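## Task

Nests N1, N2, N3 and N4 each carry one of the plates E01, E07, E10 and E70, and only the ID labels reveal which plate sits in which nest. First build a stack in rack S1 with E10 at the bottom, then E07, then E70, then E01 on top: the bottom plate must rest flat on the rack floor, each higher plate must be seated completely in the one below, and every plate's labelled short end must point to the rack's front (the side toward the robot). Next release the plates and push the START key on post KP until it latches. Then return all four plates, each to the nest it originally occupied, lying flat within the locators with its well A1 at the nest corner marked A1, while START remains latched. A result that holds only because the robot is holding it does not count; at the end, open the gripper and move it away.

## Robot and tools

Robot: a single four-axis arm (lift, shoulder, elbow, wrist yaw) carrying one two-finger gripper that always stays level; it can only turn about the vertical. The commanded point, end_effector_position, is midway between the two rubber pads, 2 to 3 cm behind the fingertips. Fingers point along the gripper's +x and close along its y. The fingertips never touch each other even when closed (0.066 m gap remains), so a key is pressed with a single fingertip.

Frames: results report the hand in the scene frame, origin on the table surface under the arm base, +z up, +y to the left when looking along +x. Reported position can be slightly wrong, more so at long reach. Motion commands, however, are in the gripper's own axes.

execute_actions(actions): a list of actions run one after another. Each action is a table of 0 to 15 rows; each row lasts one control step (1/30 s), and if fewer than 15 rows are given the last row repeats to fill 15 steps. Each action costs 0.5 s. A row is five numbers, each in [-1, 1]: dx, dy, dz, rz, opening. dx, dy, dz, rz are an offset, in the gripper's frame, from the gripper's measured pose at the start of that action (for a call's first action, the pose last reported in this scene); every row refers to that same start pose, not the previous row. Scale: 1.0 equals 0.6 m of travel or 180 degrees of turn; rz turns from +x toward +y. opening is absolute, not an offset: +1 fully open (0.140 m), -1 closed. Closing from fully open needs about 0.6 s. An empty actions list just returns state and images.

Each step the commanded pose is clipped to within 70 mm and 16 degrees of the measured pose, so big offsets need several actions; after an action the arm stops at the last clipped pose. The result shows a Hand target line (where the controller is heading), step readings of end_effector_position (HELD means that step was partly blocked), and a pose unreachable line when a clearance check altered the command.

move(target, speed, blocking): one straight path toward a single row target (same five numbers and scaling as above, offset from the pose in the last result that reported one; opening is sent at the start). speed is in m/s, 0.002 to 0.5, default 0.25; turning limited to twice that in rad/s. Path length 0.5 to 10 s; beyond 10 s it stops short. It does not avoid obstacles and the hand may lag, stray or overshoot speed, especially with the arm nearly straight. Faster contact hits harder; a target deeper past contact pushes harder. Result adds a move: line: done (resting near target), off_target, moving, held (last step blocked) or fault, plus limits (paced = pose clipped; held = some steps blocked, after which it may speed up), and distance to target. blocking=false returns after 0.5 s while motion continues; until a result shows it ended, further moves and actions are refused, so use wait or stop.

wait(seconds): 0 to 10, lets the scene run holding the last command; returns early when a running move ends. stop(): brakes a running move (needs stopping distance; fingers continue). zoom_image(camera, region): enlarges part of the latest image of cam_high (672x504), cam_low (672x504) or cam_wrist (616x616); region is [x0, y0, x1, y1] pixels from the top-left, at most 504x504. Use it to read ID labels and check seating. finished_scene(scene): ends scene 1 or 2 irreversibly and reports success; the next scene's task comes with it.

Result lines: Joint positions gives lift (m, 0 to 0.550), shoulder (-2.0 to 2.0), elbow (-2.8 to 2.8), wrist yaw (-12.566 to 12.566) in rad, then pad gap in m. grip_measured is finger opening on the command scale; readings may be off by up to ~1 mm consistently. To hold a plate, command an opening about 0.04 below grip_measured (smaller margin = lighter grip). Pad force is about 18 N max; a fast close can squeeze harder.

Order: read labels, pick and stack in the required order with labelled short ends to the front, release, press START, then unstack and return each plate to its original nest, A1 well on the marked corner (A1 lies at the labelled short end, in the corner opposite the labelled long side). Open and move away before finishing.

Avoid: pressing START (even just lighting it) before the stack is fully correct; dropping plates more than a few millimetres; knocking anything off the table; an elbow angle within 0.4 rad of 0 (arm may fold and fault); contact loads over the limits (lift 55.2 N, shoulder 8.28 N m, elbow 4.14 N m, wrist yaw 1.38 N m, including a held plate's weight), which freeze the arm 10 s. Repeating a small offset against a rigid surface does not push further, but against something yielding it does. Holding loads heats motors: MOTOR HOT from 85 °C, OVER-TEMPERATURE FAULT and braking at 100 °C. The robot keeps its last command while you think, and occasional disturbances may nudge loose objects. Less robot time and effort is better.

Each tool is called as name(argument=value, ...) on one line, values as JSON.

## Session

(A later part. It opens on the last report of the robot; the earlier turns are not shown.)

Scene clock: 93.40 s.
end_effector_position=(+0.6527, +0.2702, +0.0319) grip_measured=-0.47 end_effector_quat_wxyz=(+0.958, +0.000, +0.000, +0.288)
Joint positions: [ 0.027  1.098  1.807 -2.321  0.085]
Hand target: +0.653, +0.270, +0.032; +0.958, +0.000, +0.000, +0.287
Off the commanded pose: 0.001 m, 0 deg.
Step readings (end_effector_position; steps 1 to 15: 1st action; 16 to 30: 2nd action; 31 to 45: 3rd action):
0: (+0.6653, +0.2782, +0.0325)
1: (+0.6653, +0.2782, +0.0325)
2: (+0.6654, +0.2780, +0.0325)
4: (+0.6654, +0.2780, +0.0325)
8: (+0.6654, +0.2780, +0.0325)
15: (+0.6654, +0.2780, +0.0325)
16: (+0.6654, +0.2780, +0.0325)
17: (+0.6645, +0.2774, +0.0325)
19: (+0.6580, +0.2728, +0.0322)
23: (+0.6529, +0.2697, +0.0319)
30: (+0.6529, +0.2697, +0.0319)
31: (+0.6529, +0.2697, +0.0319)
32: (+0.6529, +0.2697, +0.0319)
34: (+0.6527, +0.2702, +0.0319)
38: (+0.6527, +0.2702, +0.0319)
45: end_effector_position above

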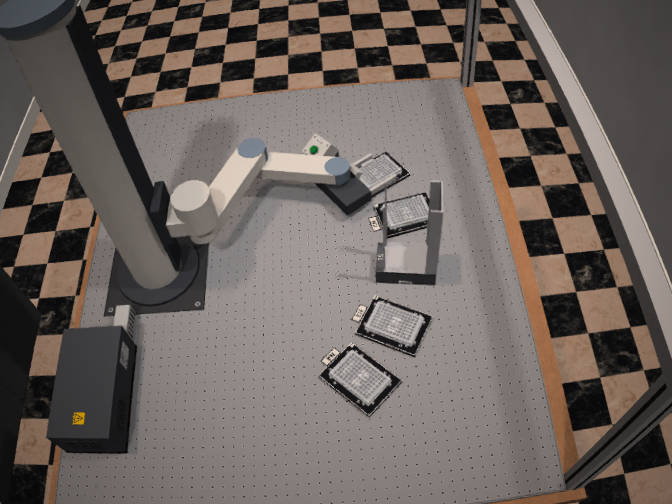

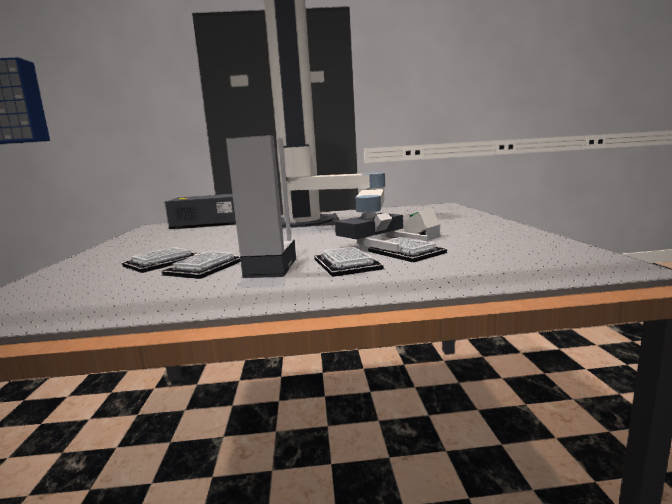

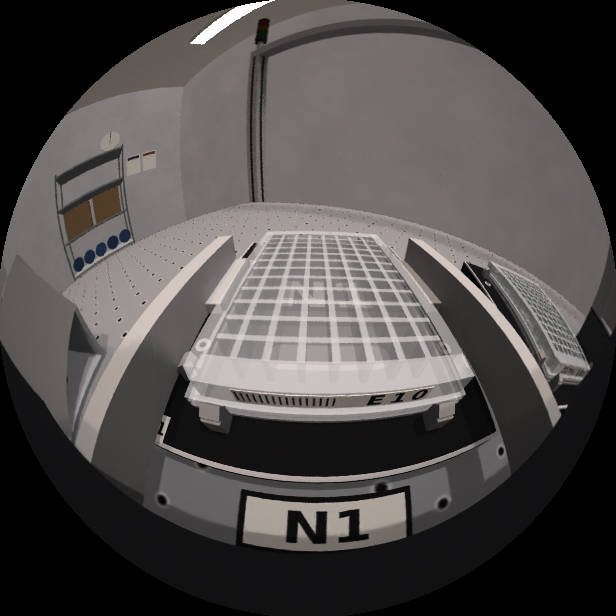

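move(target=[0,0.001,0.001,0.001,-0.52], speed=0.008)

move(target=[0,0,-0.008,0,-0.52], speed=0.008)

Scene clock: 169.13 s.
end_effector_position=(+0.7056, -0.0762, +0.3175) grip_measured=-0.47 end_effector_quat_wxyz=(+0.998, +0.000, +0.000, -0.067)
Joint positions: [ 0.312  0.496  1.726 -2.356  0.086]
Hand target: +0.706, -0.076, +0.318; +0.998, +0.000, +0.000, -0.067
Off the commanded pose: 0.000 m, 0 deg.
move: done

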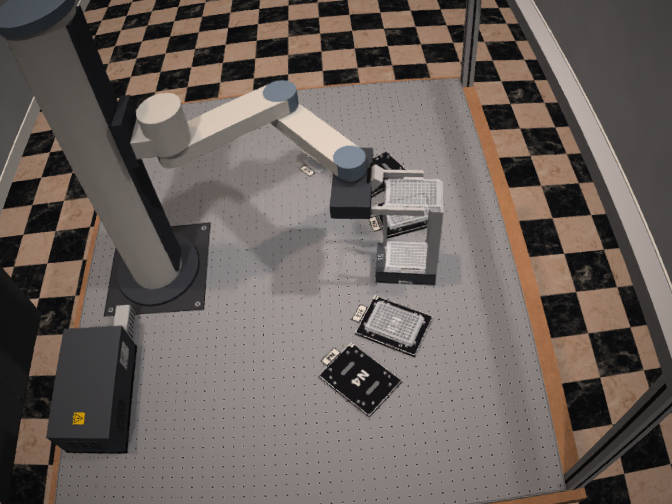

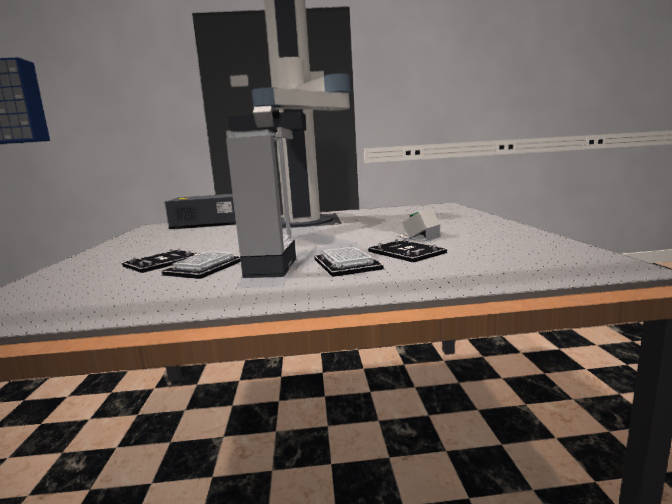

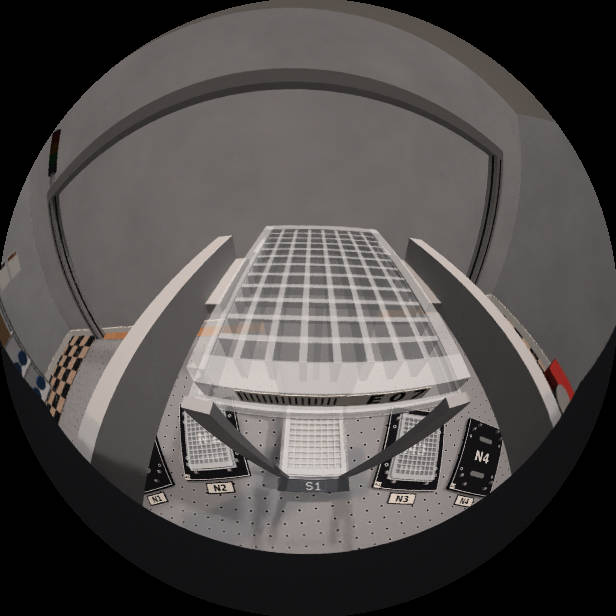

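Scene clock: 169.97 s.
end_effector_position=(+0.7056, -0.0762, +0.3127) grip_measured=-0.47 end_effector_quat_wxyz=(+0.998, +0.000, +0.000, -0.067)
Joint positions: [ 0.308  0.496  1.726 -2.356  0.086]
Hand target: +0.706, -0.076, +0.313; +0.998, +0.000, +0.000, -0.067
Off the commanded pose: 0.000 m, 0 deg.
move: done

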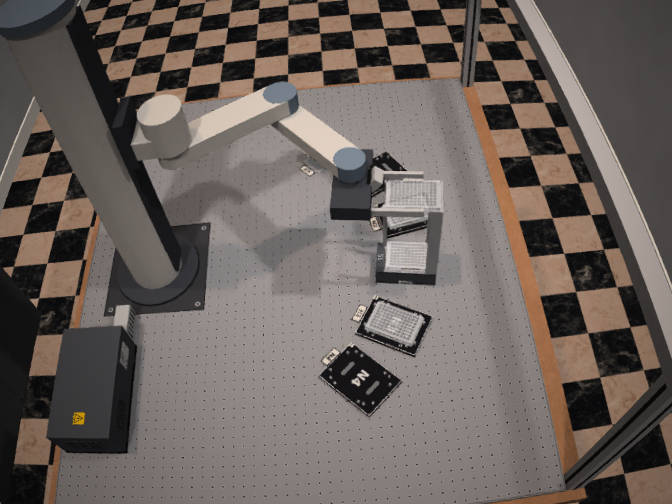

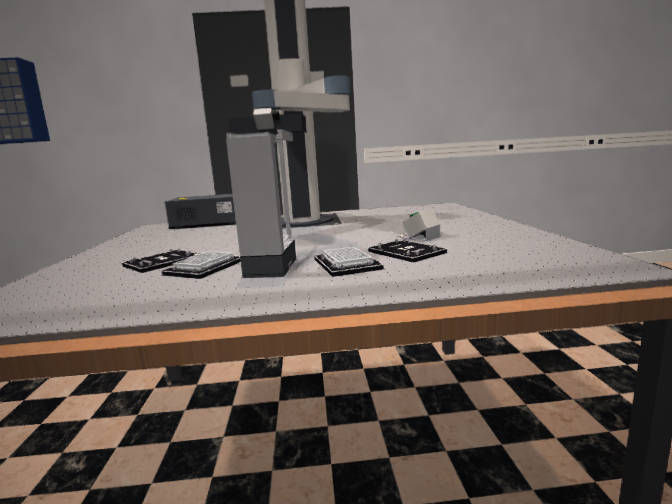

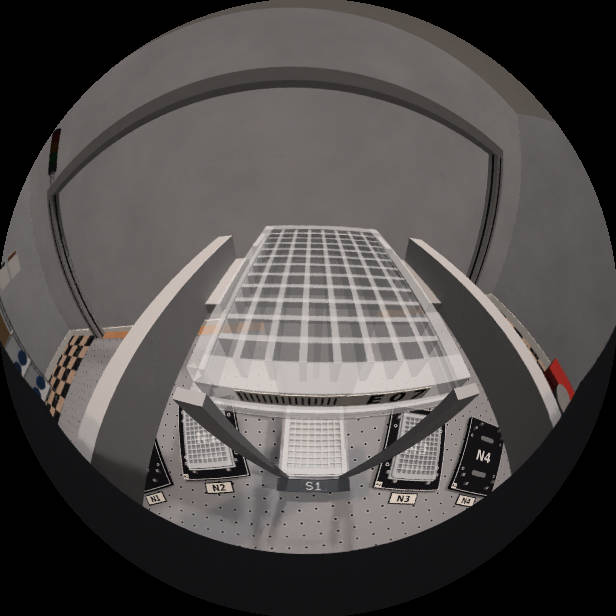

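Clear. Down to .092.

move(target=[0.0005,0,-0.367,0,-0.52], speed=0.08)

move(target=[0,0,-0.013,0,-0.52], speed=0.008)

Scene clock: 176.90 s.
end_effector_position=(+0.7058, -0.0762, +0.0924) grip_measured=-0.47 end_effector_quat_wxyz=(+0.998, +0.000, +0.000, -0.067)
Joint positions: [ 0.087  0.496  1.728 -2.357  0.086]
Hand target: +0.706, -0.076, +0.092; +0.998, +0.000, +0.000, -0.067
Off the commanded pose: 0.000 m, 0 deg.
move: done

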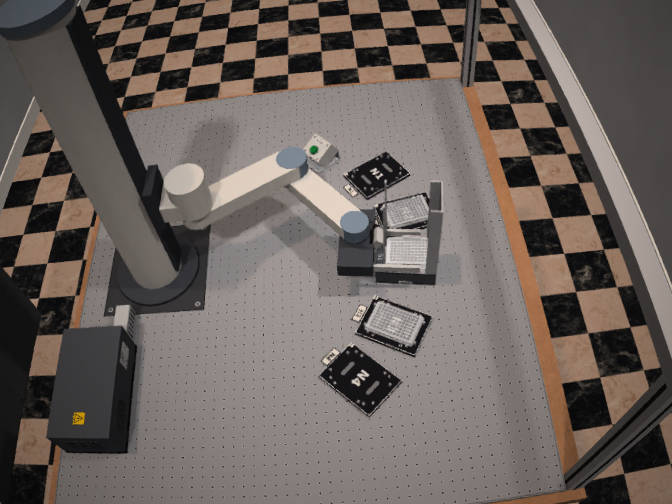

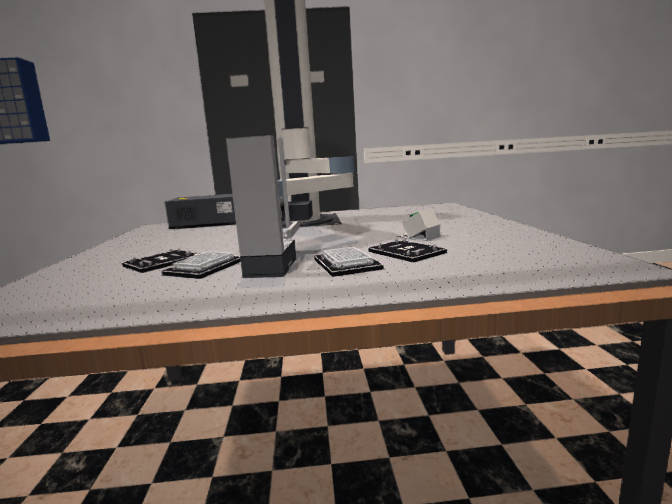

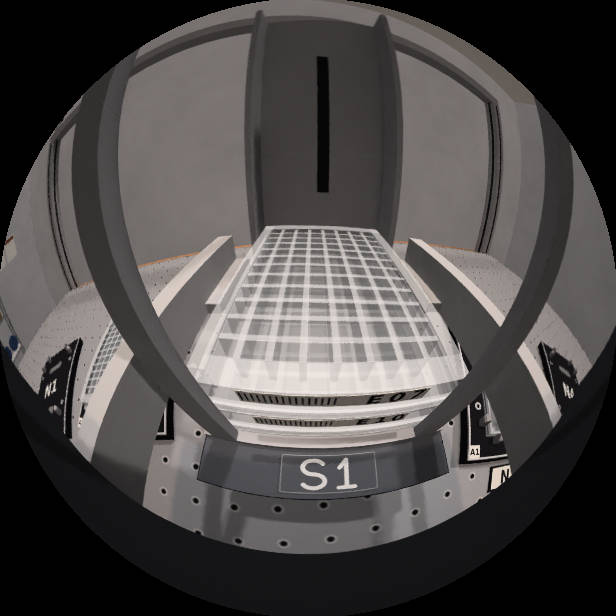

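Scene clock: 178.10 s.
end_effector_position=(+0.7058, -0.0761, +0.0852) grip_measured=-0.47 end_effector_quat_wxyz=(+0.998, +0.000, +0.000, -0.067)
Joint positions: [ 0.08   0.496  1.728 -2.357  0.086]
Hand target: +0.706, -0.076, +0.085; +0.998, +0.000, +0.000, -0.067
Off the commanded pose: 0.001 m, 0 deg.
move: done

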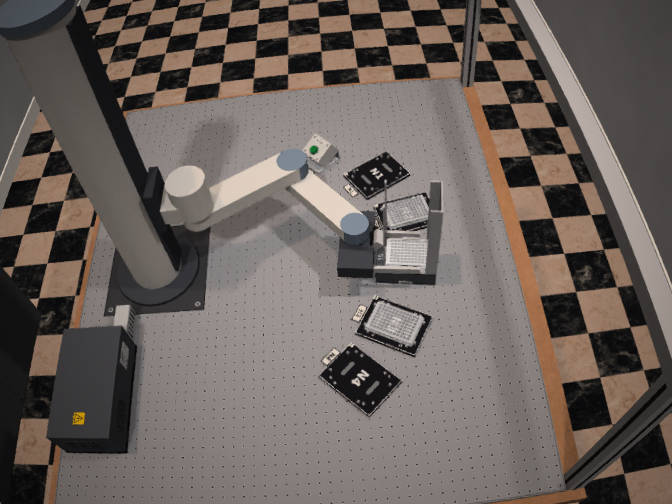

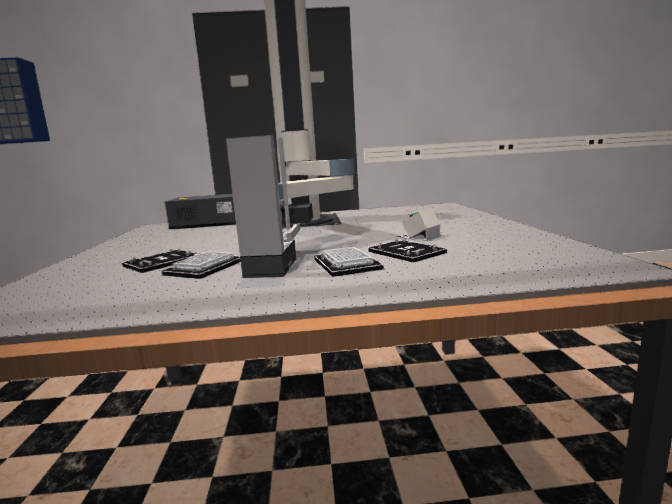

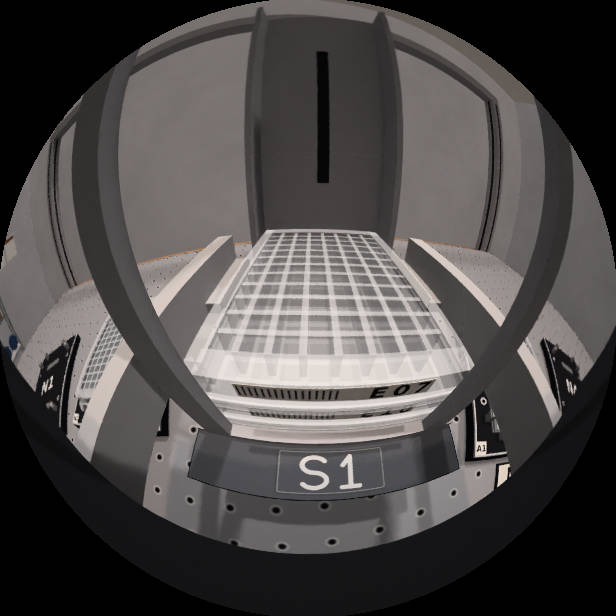

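move(target=[0,0,0,0,-0.1])

move(target=[-0.217,0,0,0,-0.1])

zoom_image(camera="cam_wrist", region=[240, 190, 400, 290])

move(target=[0.028,-0.249,-0.03,-0.099,0])

move(target=[0.133,0,-0.03,0,0])

Scene clock: 186.23 s.
end_effector_position=(+0.7058, -0.0762, +0.0852) grip_measured=-0.10 end_effector_quat_wxyz=(+0.998, +0.000, +0.000, -0.067)
Joint positions: [ 0.08   0.496  1.728 -2.357  0.099]
Hand target: +0.706, -0.076, +0.085; +0.998, +0.000, +0.000, -0.067
Off the commanded pose: 0.000 m, 0 deg.
move: done

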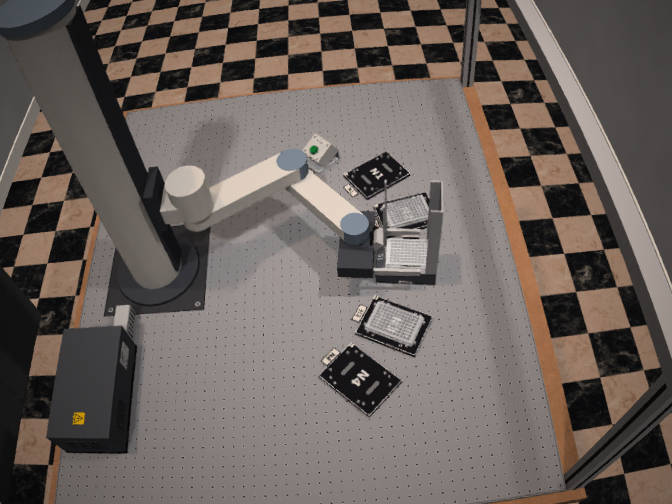

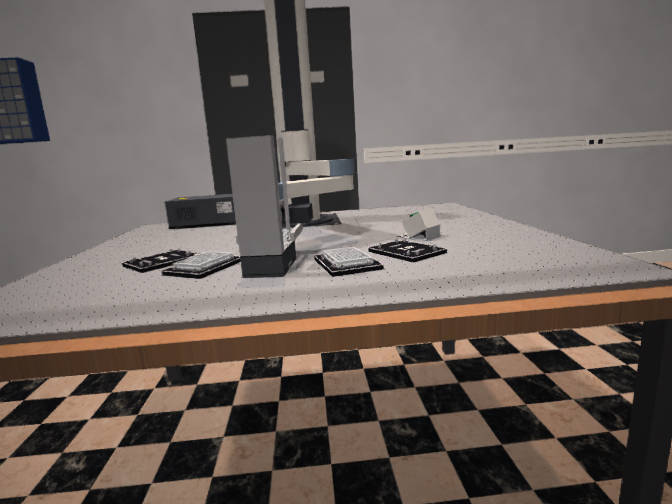

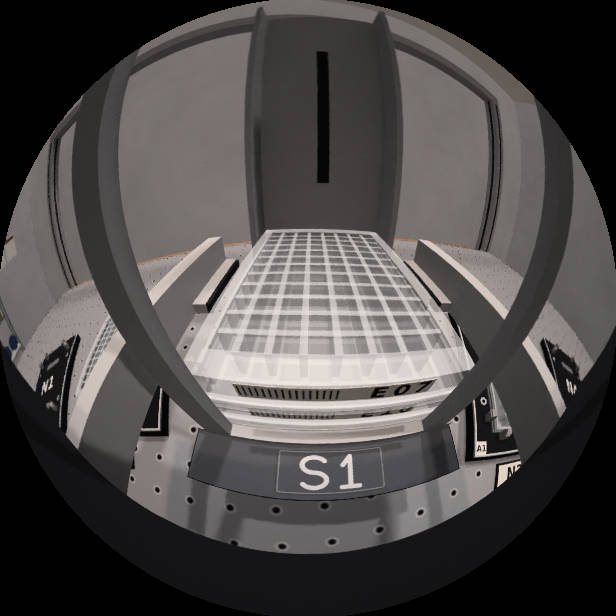

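Scene clock: 187.17 s.
end_effector_position=(+0.5768, -0.0588, +0.0852) grip_measured=-0.10 end_effector_quat_wxyz=(+0.998, +0.000, +0.000, -0.067)
Joint positions: [ 0.08   0.758  1.064 -1.956  0.099]
Hand target: +0.577, -0.059, +0.085; +0.998, +0.000, +0.000, -0.067
Off the commanded pose: 0.000 m, 0 deg.
move: done

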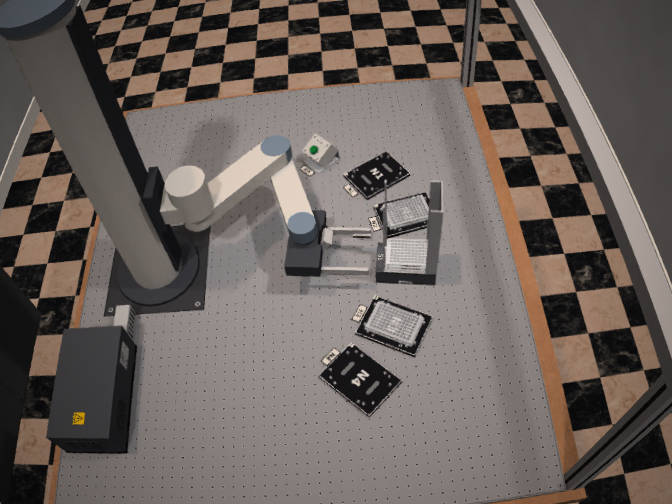

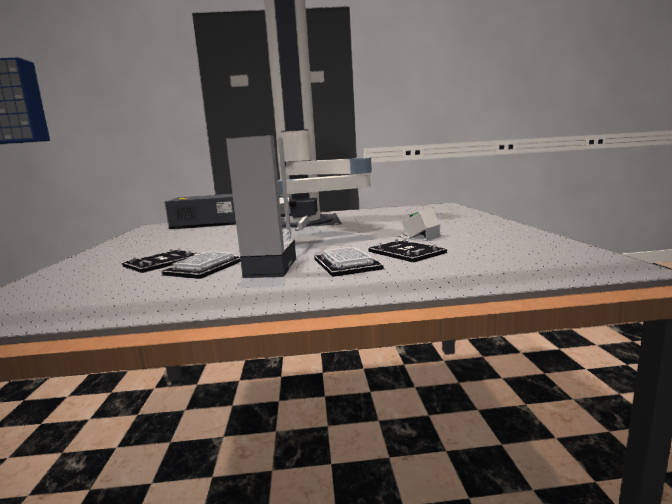

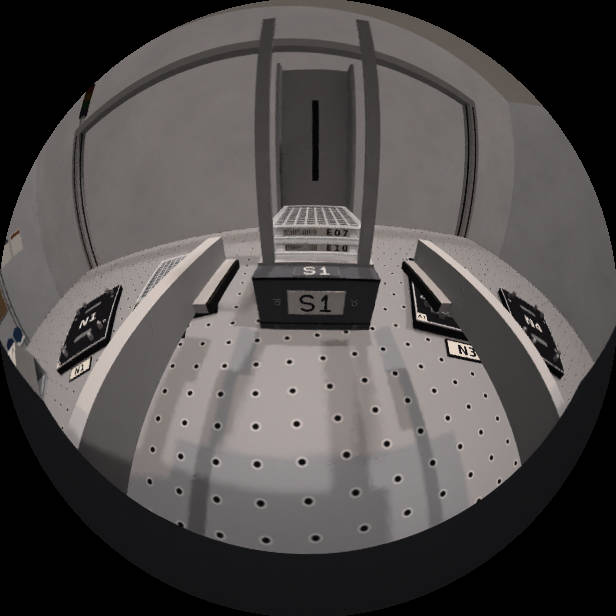

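Region (240, 190, 400, 290) of cam_wrist's 616x616 image, scaled by 3.150, with more detail than that image has; it fills the top 315 rows of this view, and the rest is white.

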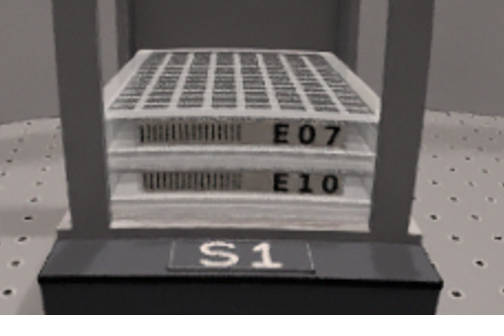

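Scene clock: 188.20 s.
end_effector_position=(+0.5733, -0.2092, +0.0672) grip_measured=+0.00 end_effector_quat_wxyz=(+0.975, +0.000, +0.000, -0.221)
Joint positions: [ 0.062  0.331  1.27  -2.046  0.103]
Hand target: +0.573, -0.209, +0.067; +0.975, +0.000, +0.000, -0.221
Off the commanded pose: 0.000 m, 0 deg.
move: done

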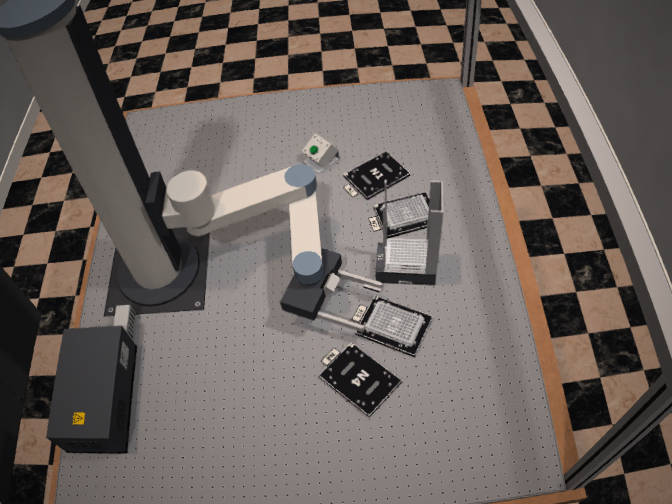

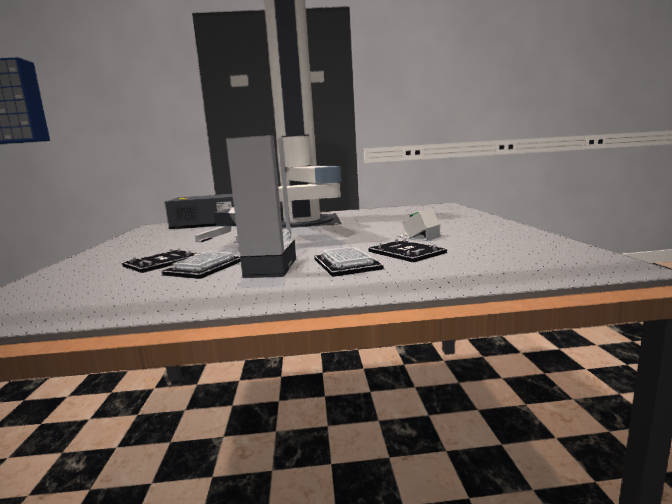

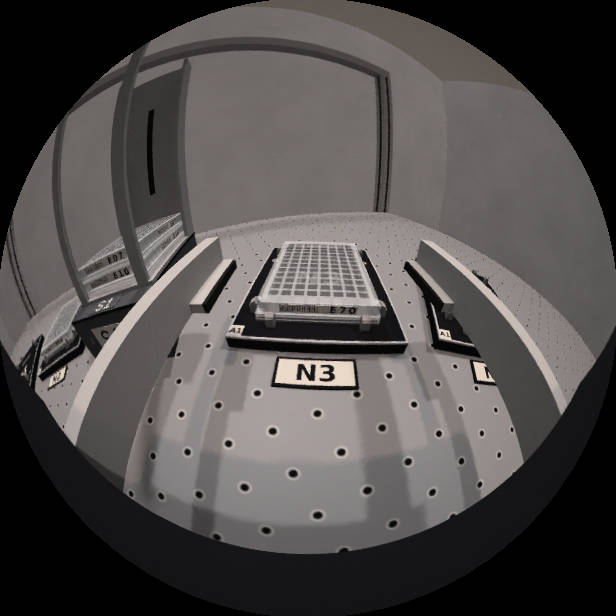

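Scene clock: 189.00 s.
end_effector_position=(+0.6454, -0.2435, +0.0491) grip_measured=+0.00 end_effector_quat_wxyz=(+0.975, +0.000, +0.000, -0.221)
Joint positions: [ 0.044  0.168  1.69  -2.303  0.103]
Hand target: +0.645, -0.244, +0.049; +0.975, +0.000, +0.000, -0.221
Off the commanded pose: 0.000 m, 0 deg.
move: done

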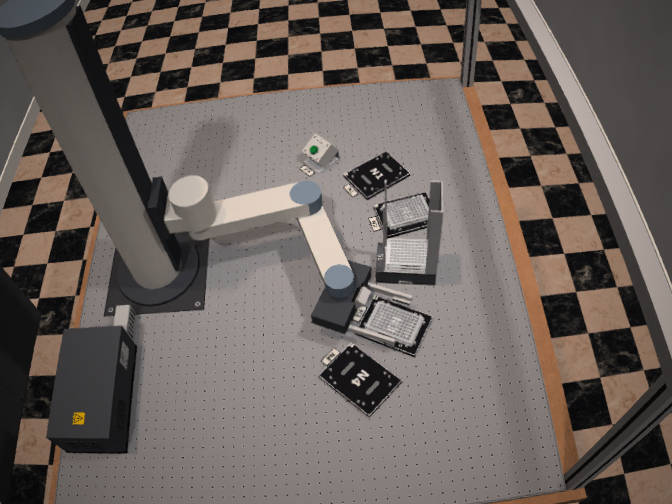

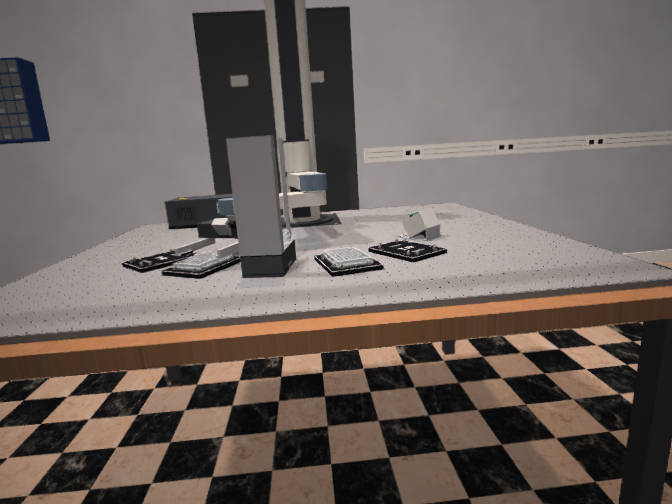

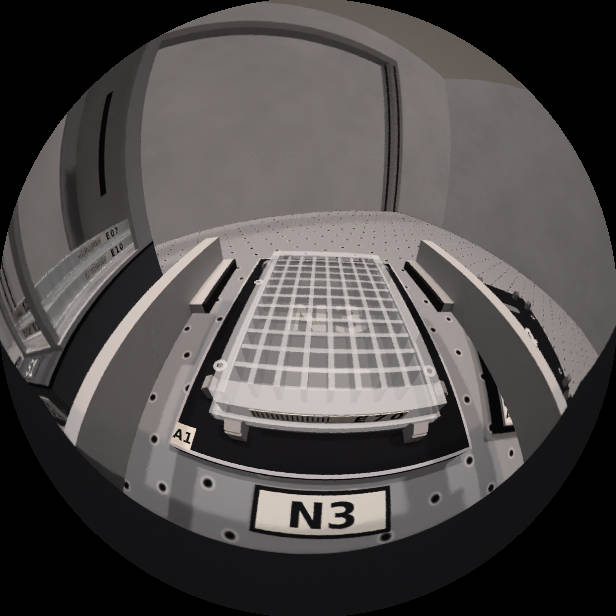

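move(target=[0,-0.002,-0.0307,-0.007,-0.2], speed=0.04)

move(target=[0,0,0,0,-0.52])

zoom_image(camera="cam_wrist", region=[160, 330, 500, 500])

Scene clock: 193.97 s.
end_effector_position=(+0.6449, -0.2446, +0.0307) grip_measured=-0.20 end_effector_quat_wxyz=(+0.973, +0.000, +0.000, -0.231)
Joint positions: [ 0.026  0.173  1.689 -2.329  0.096]
Hand target: +0.645, -0.245, +0.031; +0.973, +0.000, +0.000, -0.231
Off the commanded pose: 0.000 m, 0 deg.
move: done

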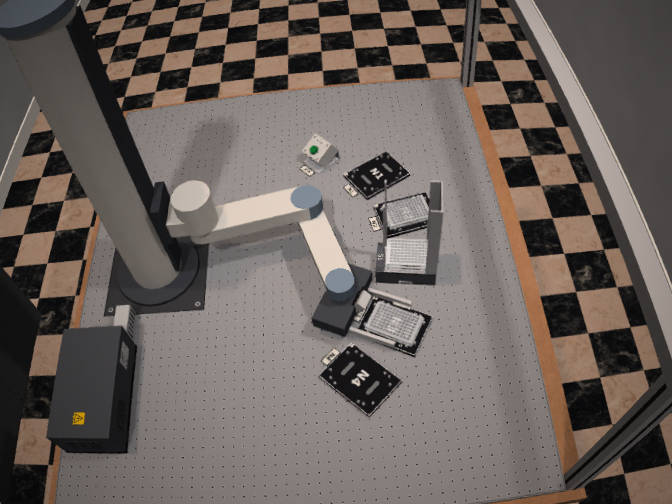

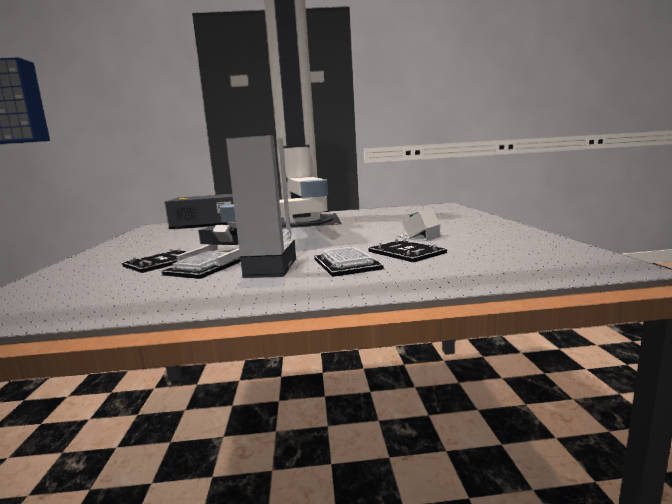

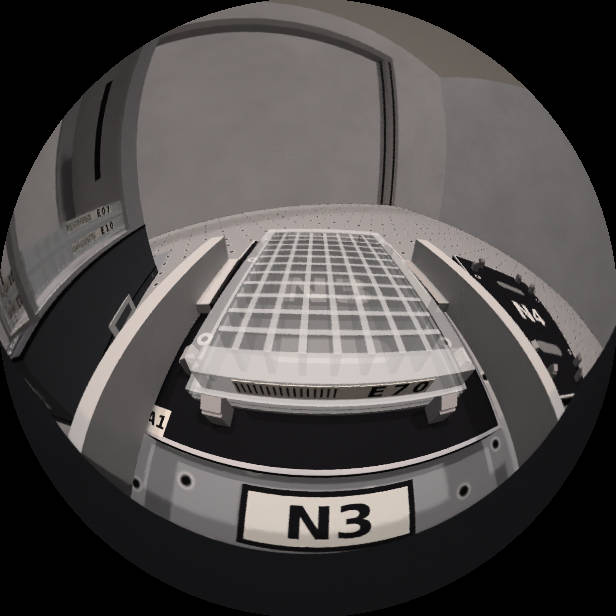

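Scene clock: 194.47 s.
end_effector_position=(+0.6447, -0.2449, +0.0307) grip_measured=-0.46 end_effector_quat_wxyz=(+0.973, +0.000, +0.000, -0.232)
Joint positions: [ 0.026  0.173  1.689 -2.33   0.086]
Hand target: +0.645, -0.245, +0.031; +0.973, +0.000, +0.000, -0.231
Off the commanded pose: 0.000 m, 0 deg.
move: done

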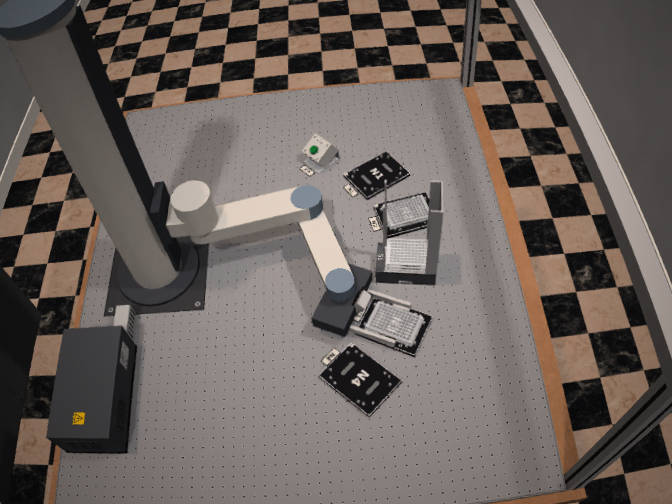

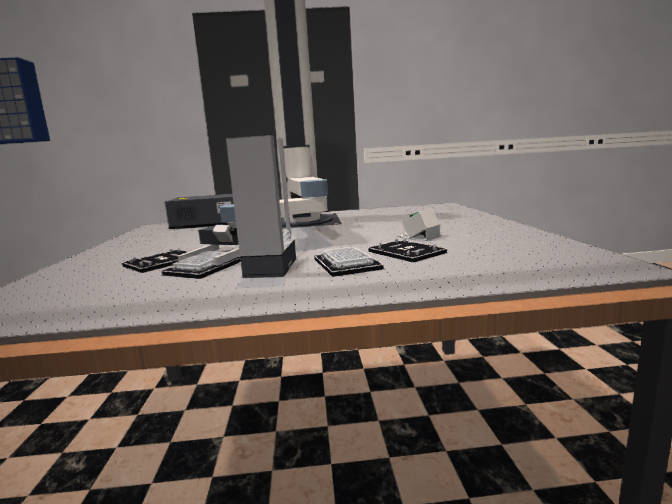

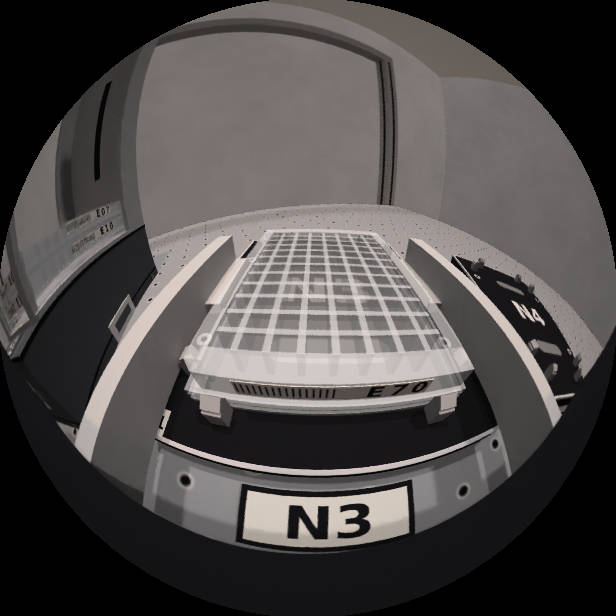

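Region (160, 330, 500, 500) of cam_wrist's 616x616 image, scaled by 1.482, with more detail than that image has.

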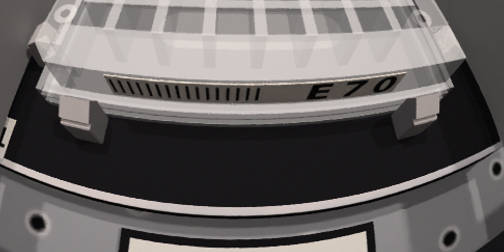

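move(target=[0,0,0.5,0,-0.52])

move(target=[-0.0368,0.296,-0.012,0.1063,-0.52])

move(target=[0,0,-0.012,0,-0.52], speed=0.008)

Scene clock: 202.43 s.
end_effector_position=(+0.6447, -0.2449, +0.3307) grip_measured=-0.47 end_effector_quat_wxyz=(+0.973, +0.000, +0.000, -0.232)
Joint positions: [ 0.326  0.173  1.689 -2.33   0.086]
Hand target: +0.645, -0.245, +0.331; +0.973, +0.000, +0.000, -0.232
Off the commanded pose: 0.000 m, 0 deg.
move: done

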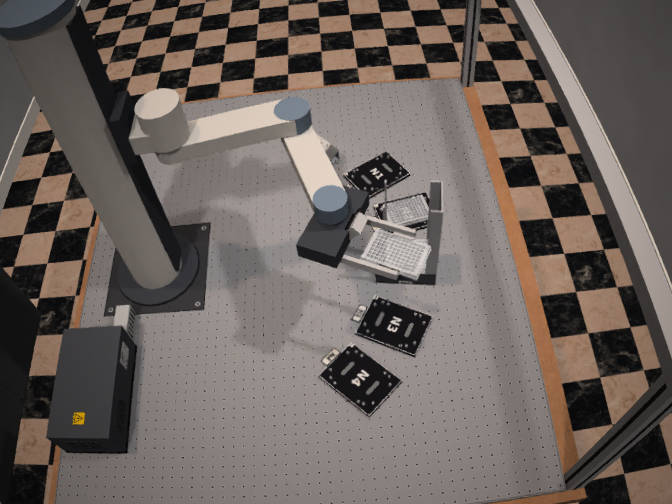

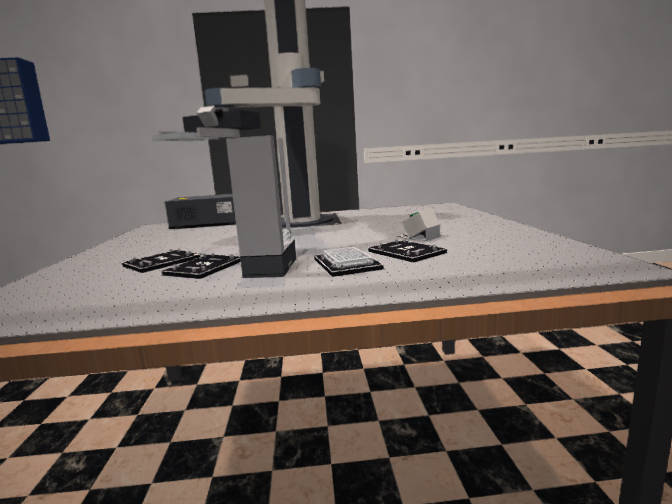

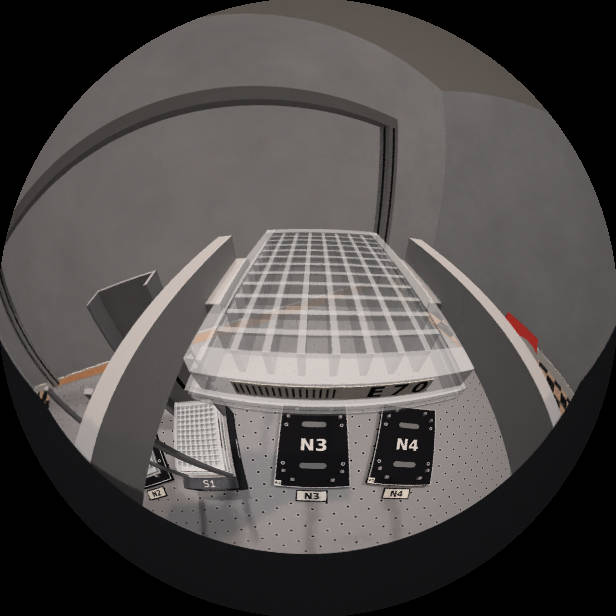

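Scene clock: 203.50 s.
end_effector_position=(+0.7053, -0.0763, +0.3235) grip_measured=-0.47 end_effector_quat_wxyz=(+0.998, +0.000, +0.000, -0.067)
Joint positions: [ 0.319  0.497  1.725 -2.355  0.086]
Hand target: +0.705, -0.076, +0.324; +0.998, +0.000, +0.000, -0.067
Off the commanded pose: 0.000 m, 0 deg.
move: done

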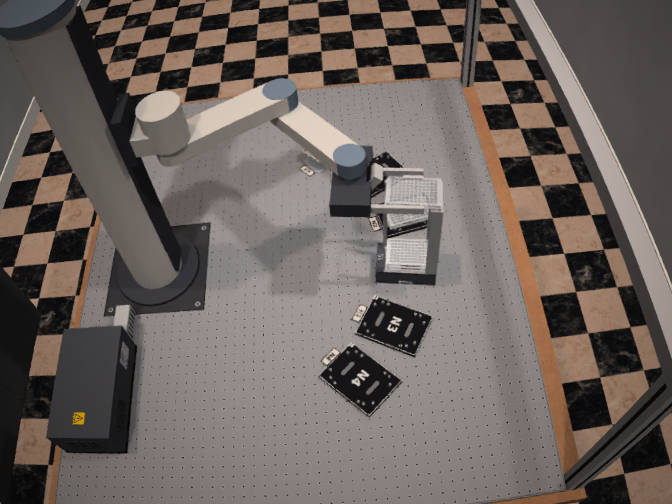

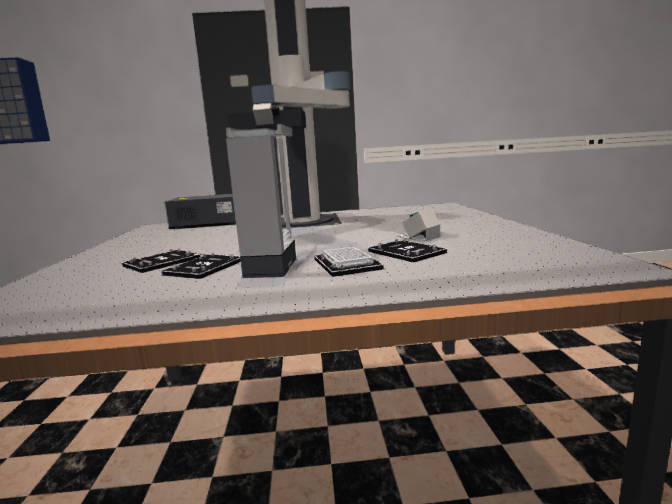

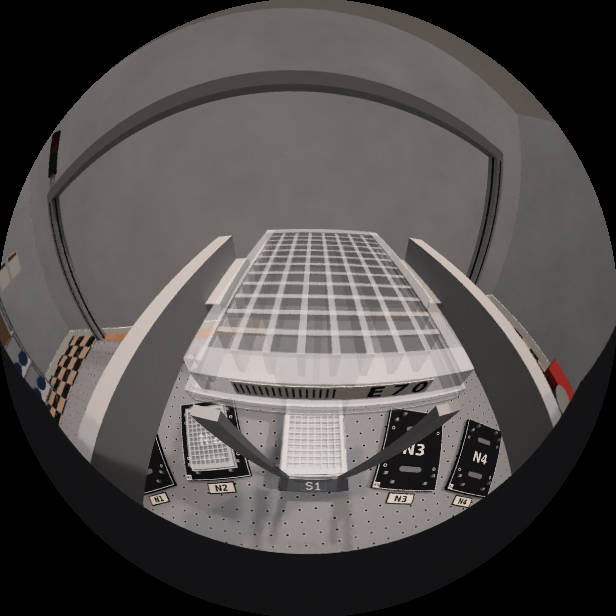

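Scene clock: 204.63 s.
end_effector_position=(+0.7053, -0.0762, +0.3163) grip_measured=-0.47 end_effector_quat_wxyz=(+0.998, +0.000, +0.000, -0.067)
Joint positions: [ 0.311  0.497  1.725 -2.355  0.086]
Hand target: +0.705, -0.076, +0.316; +0.998, +0.000, +0.000, -0.067
Off the commanded pose: 0.000 m, 0 deg.
move: done

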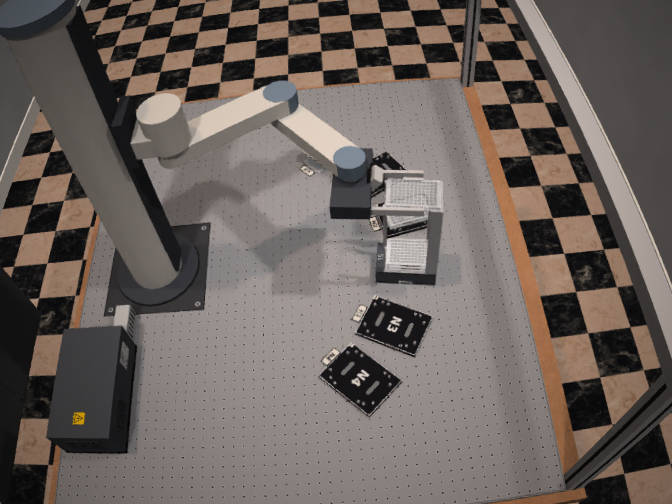

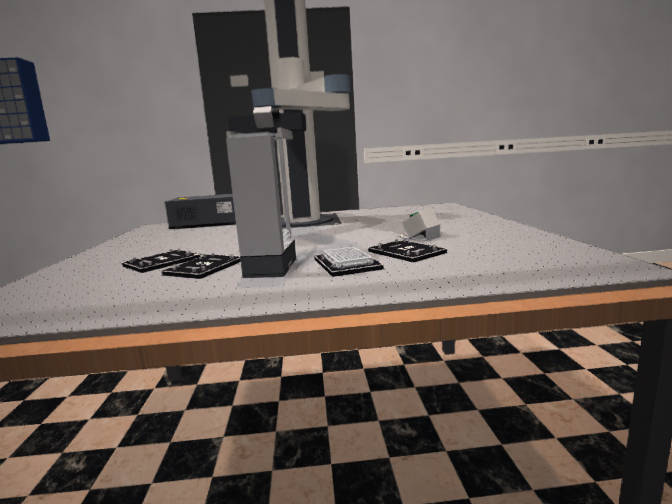

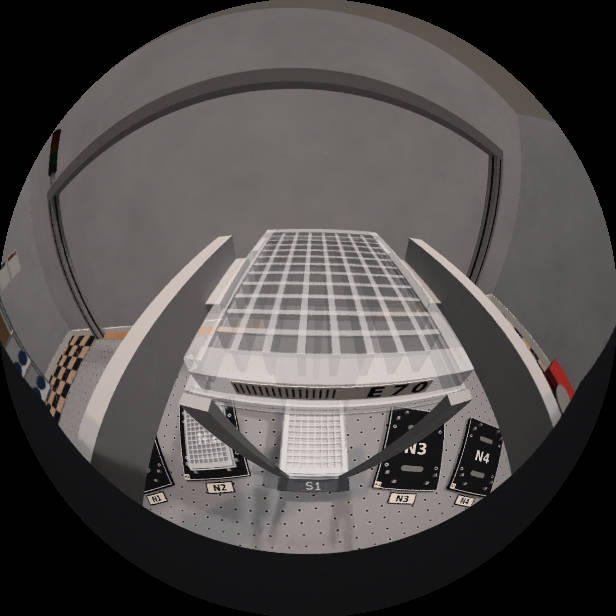

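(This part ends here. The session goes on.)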